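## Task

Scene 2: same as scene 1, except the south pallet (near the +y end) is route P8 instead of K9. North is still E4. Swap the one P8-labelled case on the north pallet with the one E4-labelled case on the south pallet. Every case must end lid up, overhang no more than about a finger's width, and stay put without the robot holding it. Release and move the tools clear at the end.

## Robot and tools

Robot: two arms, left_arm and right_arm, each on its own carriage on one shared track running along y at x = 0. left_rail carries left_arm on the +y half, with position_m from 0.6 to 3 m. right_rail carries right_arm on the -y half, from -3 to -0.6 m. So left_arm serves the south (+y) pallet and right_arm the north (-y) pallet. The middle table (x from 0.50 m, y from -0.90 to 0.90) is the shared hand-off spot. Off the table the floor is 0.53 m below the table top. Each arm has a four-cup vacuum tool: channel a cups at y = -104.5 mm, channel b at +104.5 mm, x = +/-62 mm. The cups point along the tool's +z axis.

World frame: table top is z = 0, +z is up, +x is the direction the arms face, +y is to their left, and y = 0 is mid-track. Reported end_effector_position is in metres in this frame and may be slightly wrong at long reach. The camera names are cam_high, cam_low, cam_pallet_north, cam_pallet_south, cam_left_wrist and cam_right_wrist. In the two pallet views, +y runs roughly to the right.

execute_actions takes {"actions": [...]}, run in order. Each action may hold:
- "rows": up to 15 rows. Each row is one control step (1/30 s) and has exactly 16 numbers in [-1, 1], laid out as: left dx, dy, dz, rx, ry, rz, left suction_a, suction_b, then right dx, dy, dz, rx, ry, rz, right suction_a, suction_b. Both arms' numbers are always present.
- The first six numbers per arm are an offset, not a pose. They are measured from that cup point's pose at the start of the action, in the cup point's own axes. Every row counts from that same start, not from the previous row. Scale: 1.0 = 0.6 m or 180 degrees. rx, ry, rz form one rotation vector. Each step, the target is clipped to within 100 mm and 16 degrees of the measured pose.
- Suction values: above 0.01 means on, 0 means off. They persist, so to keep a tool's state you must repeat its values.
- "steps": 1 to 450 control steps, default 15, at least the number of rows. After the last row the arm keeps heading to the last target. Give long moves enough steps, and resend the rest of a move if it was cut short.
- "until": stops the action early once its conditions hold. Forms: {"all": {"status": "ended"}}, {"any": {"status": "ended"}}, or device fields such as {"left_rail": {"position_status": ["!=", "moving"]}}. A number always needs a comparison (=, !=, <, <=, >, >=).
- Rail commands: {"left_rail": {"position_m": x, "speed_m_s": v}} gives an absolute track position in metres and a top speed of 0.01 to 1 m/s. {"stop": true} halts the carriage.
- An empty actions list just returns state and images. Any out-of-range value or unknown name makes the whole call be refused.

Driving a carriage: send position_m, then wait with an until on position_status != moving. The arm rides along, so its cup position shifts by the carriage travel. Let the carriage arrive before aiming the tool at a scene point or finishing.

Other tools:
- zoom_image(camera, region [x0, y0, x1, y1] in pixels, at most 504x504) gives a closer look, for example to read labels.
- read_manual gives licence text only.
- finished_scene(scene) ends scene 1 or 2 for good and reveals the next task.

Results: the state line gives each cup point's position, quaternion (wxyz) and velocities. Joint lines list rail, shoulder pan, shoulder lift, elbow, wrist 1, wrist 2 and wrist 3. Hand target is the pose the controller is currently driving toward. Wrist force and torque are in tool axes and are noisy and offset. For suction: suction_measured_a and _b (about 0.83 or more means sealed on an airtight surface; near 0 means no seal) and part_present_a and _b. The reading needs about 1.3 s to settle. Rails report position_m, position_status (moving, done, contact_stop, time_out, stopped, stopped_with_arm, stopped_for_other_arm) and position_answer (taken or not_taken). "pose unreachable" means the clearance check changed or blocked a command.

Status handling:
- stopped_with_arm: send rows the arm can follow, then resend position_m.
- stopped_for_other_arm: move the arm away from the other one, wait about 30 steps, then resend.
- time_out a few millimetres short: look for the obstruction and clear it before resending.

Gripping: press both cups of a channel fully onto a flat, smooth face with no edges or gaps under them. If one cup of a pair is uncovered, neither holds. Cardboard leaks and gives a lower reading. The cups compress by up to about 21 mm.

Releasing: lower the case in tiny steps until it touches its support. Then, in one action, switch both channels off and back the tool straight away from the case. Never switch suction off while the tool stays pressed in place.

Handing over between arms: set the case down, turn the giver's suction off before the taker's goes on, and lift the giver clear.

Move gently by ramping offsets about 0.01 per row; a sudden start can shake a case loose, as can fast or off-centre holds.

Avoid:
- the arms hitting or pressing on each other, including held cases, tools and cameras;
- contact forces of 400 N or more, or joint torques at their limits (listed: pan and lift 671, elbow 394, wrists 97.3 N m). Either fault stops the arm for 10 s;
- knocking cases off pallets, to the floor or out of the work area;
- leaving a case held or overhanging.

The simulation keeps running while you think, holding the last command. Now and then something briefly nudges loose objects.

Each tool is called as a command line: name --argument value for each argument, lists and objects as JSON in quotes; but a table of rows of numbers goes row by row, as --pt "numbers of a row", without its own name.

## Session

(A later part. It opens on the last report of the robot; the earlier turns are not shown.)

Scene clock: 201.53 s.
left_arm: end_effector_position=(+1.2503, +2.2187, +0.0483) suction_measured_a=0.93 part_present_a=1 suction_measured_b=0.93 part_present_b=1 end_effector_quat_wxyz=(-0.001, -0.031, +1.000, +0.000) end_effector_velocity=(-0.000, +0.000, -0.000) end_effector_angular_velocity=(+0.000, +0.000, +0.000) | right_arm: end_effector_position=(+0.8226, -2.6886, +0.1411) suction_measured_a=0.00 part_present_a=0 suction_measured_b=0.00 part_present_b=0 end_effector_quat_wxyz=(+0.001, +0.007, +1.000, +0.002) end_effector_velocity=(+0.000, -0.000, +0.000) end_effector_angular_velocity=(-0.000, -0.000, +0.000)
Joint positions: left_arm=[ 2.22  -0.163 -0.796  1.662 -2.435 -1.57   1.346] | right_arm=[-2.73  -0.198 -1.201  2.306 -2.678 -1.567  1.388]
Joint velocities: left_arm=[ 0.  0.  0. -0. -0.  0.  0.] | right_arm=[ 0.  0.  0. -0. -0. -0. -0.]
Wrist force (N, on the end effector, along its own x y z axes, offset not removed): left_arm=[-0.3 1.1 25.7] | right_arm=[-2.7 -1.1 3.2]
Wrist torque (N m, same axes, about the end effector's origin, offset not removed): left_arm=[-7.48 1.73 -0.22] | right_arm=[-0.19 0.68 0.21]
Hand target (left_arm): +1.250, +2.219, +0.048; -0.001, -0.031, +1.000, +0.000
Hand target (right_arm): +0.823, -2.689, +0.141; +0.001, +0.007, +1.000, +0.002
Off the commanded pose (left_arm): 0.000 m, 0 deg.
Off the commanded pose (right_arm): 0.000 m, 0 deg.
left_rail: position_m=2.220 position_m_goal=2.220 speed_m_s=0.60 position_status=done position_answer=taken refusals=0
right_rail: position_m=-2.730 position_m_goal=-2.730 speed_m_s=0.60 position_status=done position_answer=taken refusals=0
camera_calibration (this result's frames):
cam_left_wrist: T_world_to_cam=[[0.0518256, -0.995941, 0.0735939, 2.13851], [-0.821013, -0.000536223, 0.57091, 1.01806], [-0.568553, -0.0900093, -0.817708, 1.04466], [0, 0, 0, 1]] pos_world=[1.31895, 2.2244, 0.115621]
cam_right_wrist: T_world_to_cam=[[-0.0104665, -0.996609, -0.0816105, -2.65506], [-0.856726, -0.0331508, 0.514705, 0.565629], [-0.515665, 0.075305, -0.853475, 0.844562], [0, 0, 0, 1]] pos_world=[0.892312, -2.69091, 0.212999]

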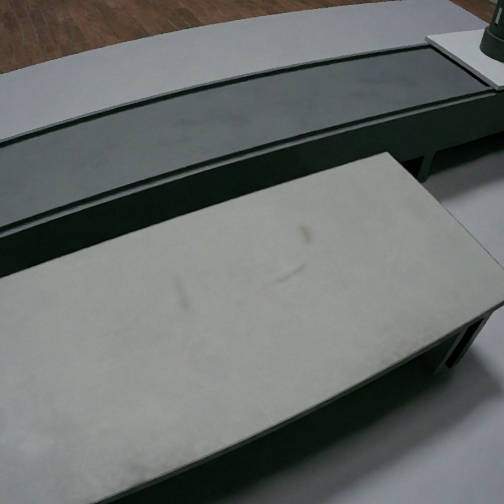

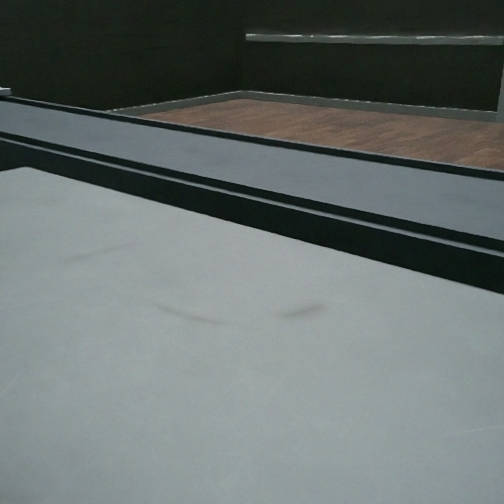

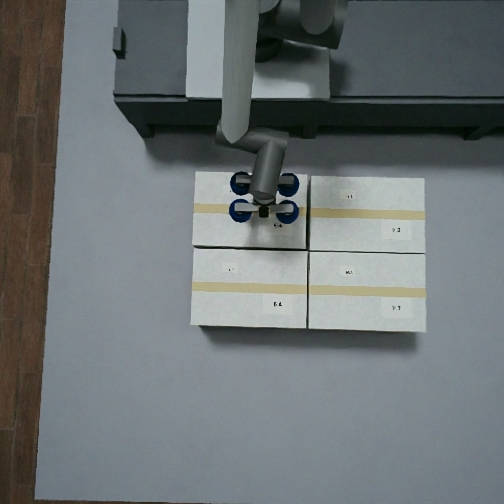

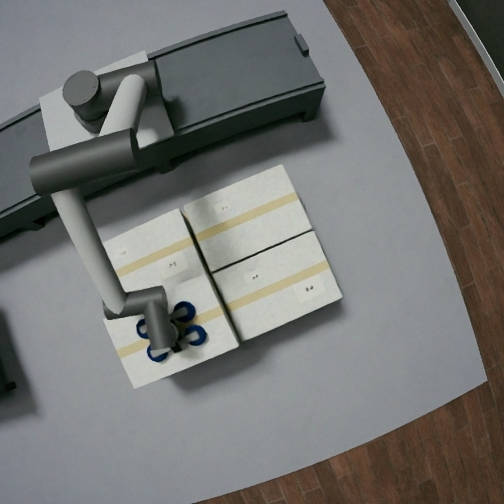

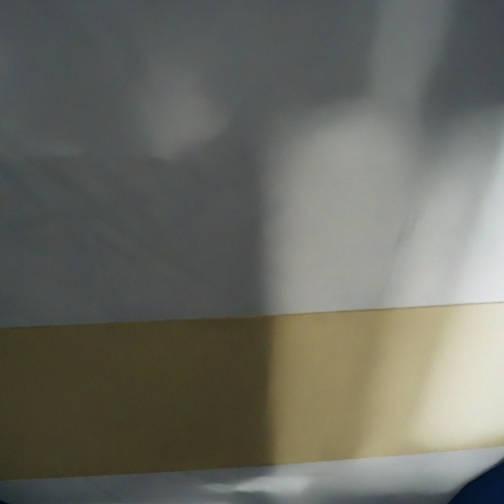

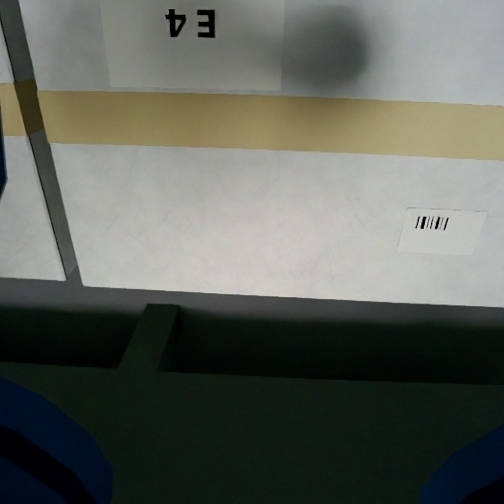

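execute_actions --actions '[{"left_rail":{"speed_m_s":0.6},"rows":[[0,0,0.1,0,0,0,1,1,0,0,-0.3,0,0,0,0,0],[0,0,0.27,0,0,0,1,1,0,0,-0.3,0,0,0,0,0]],"steps":60}]'

zoom_image --camera "cam_pallet_south" --region '[60, 200, 280, 400]'

Scene clock: 208.07 s.
left_arm: end_effector_position=(+1.2501, +2.2189, -0.1138) suction_measured_a=0.93 part_present_a=1 suction_measured_b=0.93 part_present_b=1 end_effector_quat_wxyz=(-0.001, -0.031, +1.000, +0.000) end_effector_velocity=(-0.000, +0.000, -0.000) end_effector_angular_velocity=(+0.000, +0.000, +0.000) | right_arm: end_effector_position=(+0.8220, -2.6889, +0.3210) suction_measured_a=0.00 part_present_a=0 suction_measured_b=0.00 part_present_b=0 end_effector_quat_wxyz=(+0.001, +0.007, +1.000, +0.002) end_effector_velocity=(-0.000, +0.000, +0.000) end_effector_angular_velocity=(-0.000, -0.000, -0.000)
Joint positions: left_arm=[ 2.22  -0.162 -0.643  1.657 -2.582 -1.57   1.346] | right_arm=[-2.73  -0.198 -1.423  2.217 -2.367 -1.567  1.387]
Joint velocities: left_arm=[ 0.  0.  0.  0.  0.  0. -0.] | right_arm=[ 0. -0. -0. -0.  0. -0. -0.]
Wrist force (N, on the end effector, along its own x y z axes, offset not removed): left_arm=[2.8 -1.0 23.4] | right_arm=[-3.4 -3.1 1.0]
Wrist torque (N m, same axes, about the end effector's origin, offset not removed): left_arm=[-7.92 1.42 -0.20] | right_arm=[-0.33 0.50 0.35]
Hand target (left_arm): +1.250, +2.219, -0.114; -0.001, -0.031, +1.000, +0.000
Hand target (right_arm): +0.822, -2.689, +0.321; +0.001, +0.007, +1.000, +0.002
Off the commanded pose (left_arm): 0.000 m, 0 deg.
Off the commanded pose (right_arm): 0.000 m, 0 deg.
left_rail: position_m=2.220 position_m_goal=2.220 speed_m_s=0.60 position_status=done position_answer=taken refusals=0
right_rail: position_m=-2.730 position_m_goal=-2.730 speed_m_s=0.60 position_status=done position_answer=taken refusals=0
camera_calibration (this result's frames):
cam_left_wrist: T_world_to_cam=[[0.0518254, -0.995941, 0.0735945, 2.15061], [-0.821013, -0.000535785, 0.570909, 1.11044], [-0.568552, -0.0900096, -0.817708, 0.911998], [0, 0, 0, 1]] pos_world=[1.31875, 2.22457, -0.0464836]
cam_right_wrist: T_world_to_cam=[[-0.0104662, -0.996608, -0.0816311, -2.64068], [-0.856728, -0.0331614, 0.514701, 0.472398], [-0.515662, 0.0753226, -0.853475, 0.997879], [0, 0, 0, 1]] pos_world=[0.891647, -2.69122, 0.39296]

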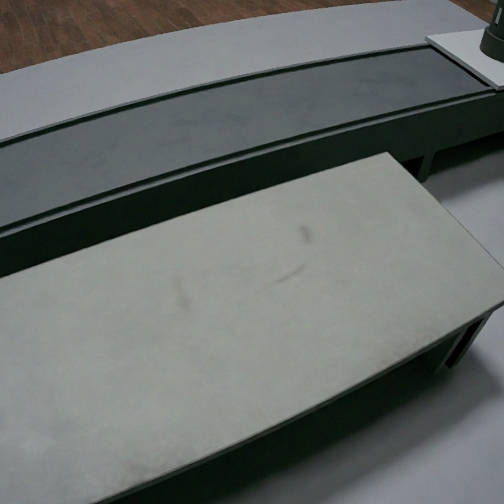

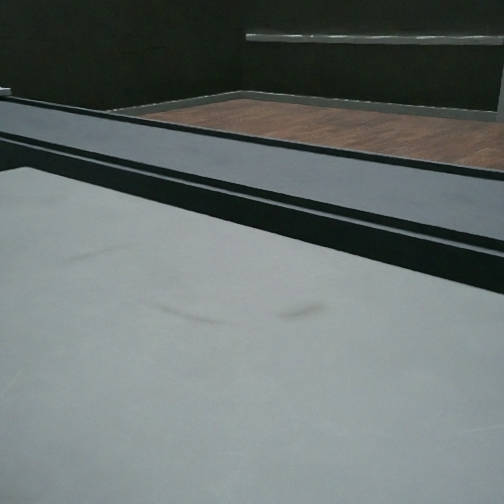

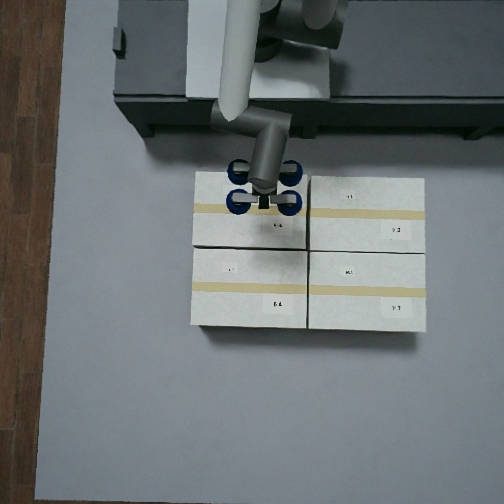

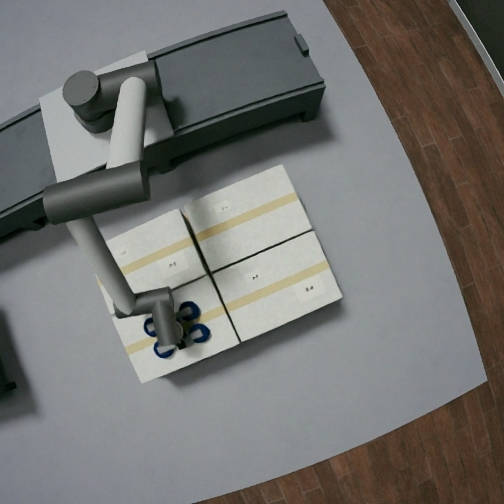

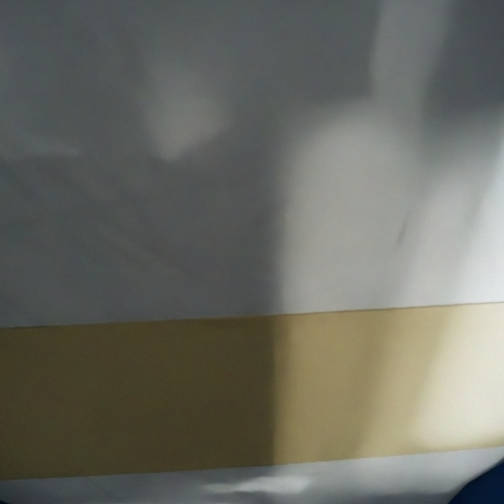

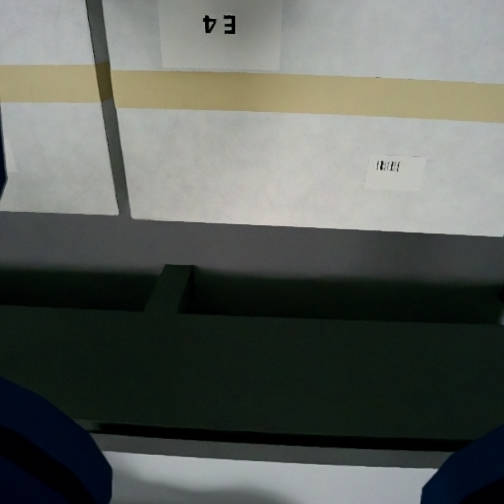

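Region (60, 200, 280, 400) of cam_pallet_south's 504x504 image, scaled by 2.291, with more detail than that image has; it fills the top 458 rows of this view, and the rest is white.

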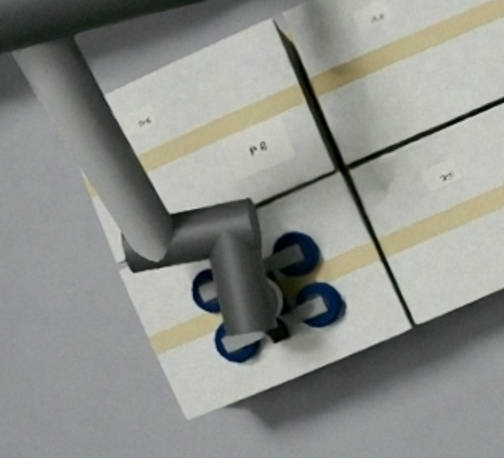

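execute_actions --actions '[{"rows":[[0,0,0.06,0,0,0,1,1,0,0,0,0,0,0,0,0],[0,0,0.075,0,0,0,1,1,0,0,0,0,0,0,0,0]],"steps":35},{"rows":[[0,0,-0.6,0,0,0,0,0,0,0,0,0,0,0,0,0]],"steps":60},{"left_rail":{"position_m":1.3},"right_rail":{"position_m":-1.6},"steps":100}]'

Scene clock: 219.43 s.
left_arm: end_effector_position=(+1.2505, +1.2984, +0.2014) suction_measured_a=0.00 part_present_a=0 suction_measured_b=0.00 part_present_b=0 end_effector_quat_wxyz=(-0.001, -0.031, +1.000, +0.000) end_effector_velocity=(-0.000, +0.000, -0.000) end_effector_angular_velocity=(-0.000, +0.000, +0.000) | right_arm: end_effector_position=(+0.8219, -1.5591, +0.3211) suction_measured_a=0.00 part_present_a=0 suction_measured_b=0.00 part_present_b=0 end_effector_quat_wxyz=(+0.001, +0.007, +1.000, +0.002) end_effector_velocity=(+0.000, -0.000, -0.000) end_effector_angular_velocity=(+0.000, +0.000, -0.000)
Joint positions: left_arm=[ 1.3   -0.163 -0.922  1.628 -2.275 -1.57   1.346] | right_arm=[-1.6   -0.198 -1.423  2.217 -2.367 -1.567  1.387]
Joint velocities: left_arm=[ 0.  0.  0.  0. -0. -0.  0.] | right_arm=[ 0. -0.  0.  0. -0. -0.  0.]
Wrist force (N, on the end effector, along its own x y z axes, offset not removed): left_arm=[5.8 2.5 1.1] | right_arm=[-2.0 -3.2 -3.8]
Wrist torque (N m, same axes, about the end effector's origin, offset not removed): left_arm=[-0.15 -0.48 -0.18] | right_arm=[-0.40 0.43 0.20]
Hand target (left_arm): +1.250, +1.299, +0.201; -0.001, -0.031, +1.000, +0.000
Hand target (right_arm): +0.822, -1.559, +0.321; +0.001, +0.007, +1.000, +0.002
Off the commanded pose (left_arm): 0.000 m, 0 deg.
Off the commanded pose (right_arm): 0.000 m, 0 deg.
left_rail: position_m=1.300 position_m_goal=1.300 speed_m_s=0.60 position_status=done position_answer=taken refusals=0
right_rail: position_m=-1.600 position_m_goal=-1.600 speed_m_s=0.60 position_status=done position_answer=taken refusals=0
camera_calibration (this result's frames):
cam_left_wrist: T_world_to_cam=[[0.0518054, -0.99594, 0.0736164, 1.21063], [-0.821023, -0.000508288, 0.570895, 0.930263], [-0.56854, -0.0900162, -0.817716, 1.08713], [0, 0, 0, 1]] pos_world=[1.31913, 1.30404, 0.268757]
cam_right_wrist: T_world_to_cam=[[-0.0104652, -0.996609, -0.0816138, -1.51468], [-0.856731, -0.033153, 0.514698, 0.509866], [-0.515658, 0.0753075, -0.853478, 0.912752], [0, 0, 0, 1]] pos_world=[0.891634, -1.56138, 0.392968]

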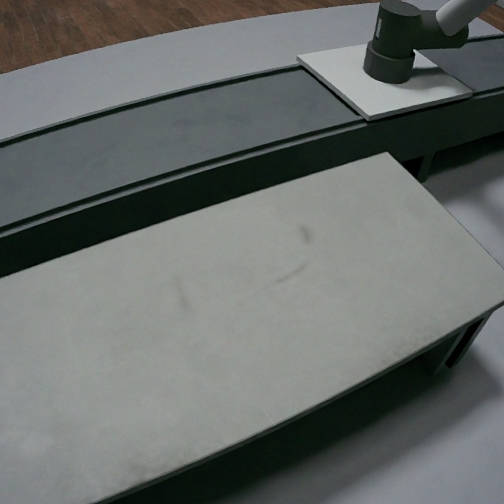

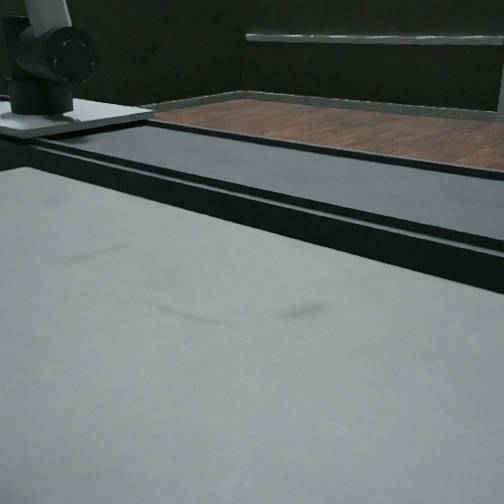

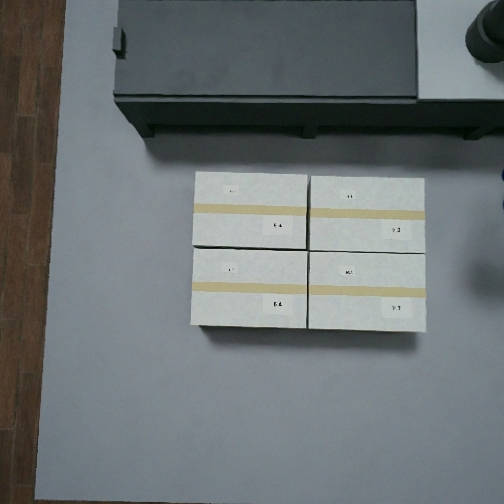

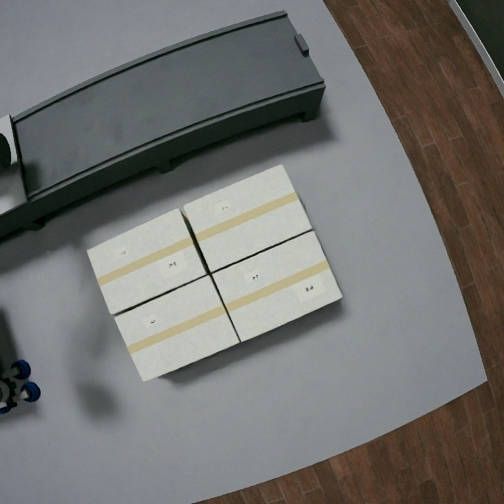

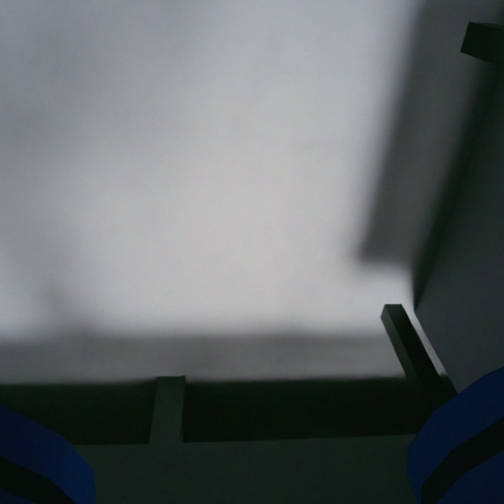

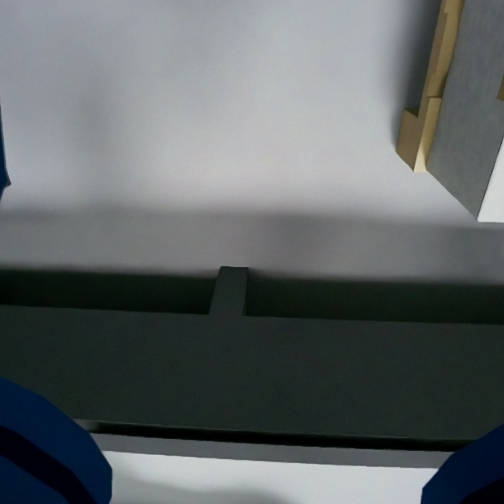

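finished_scene --scene 2

The scene is finished: the task was done.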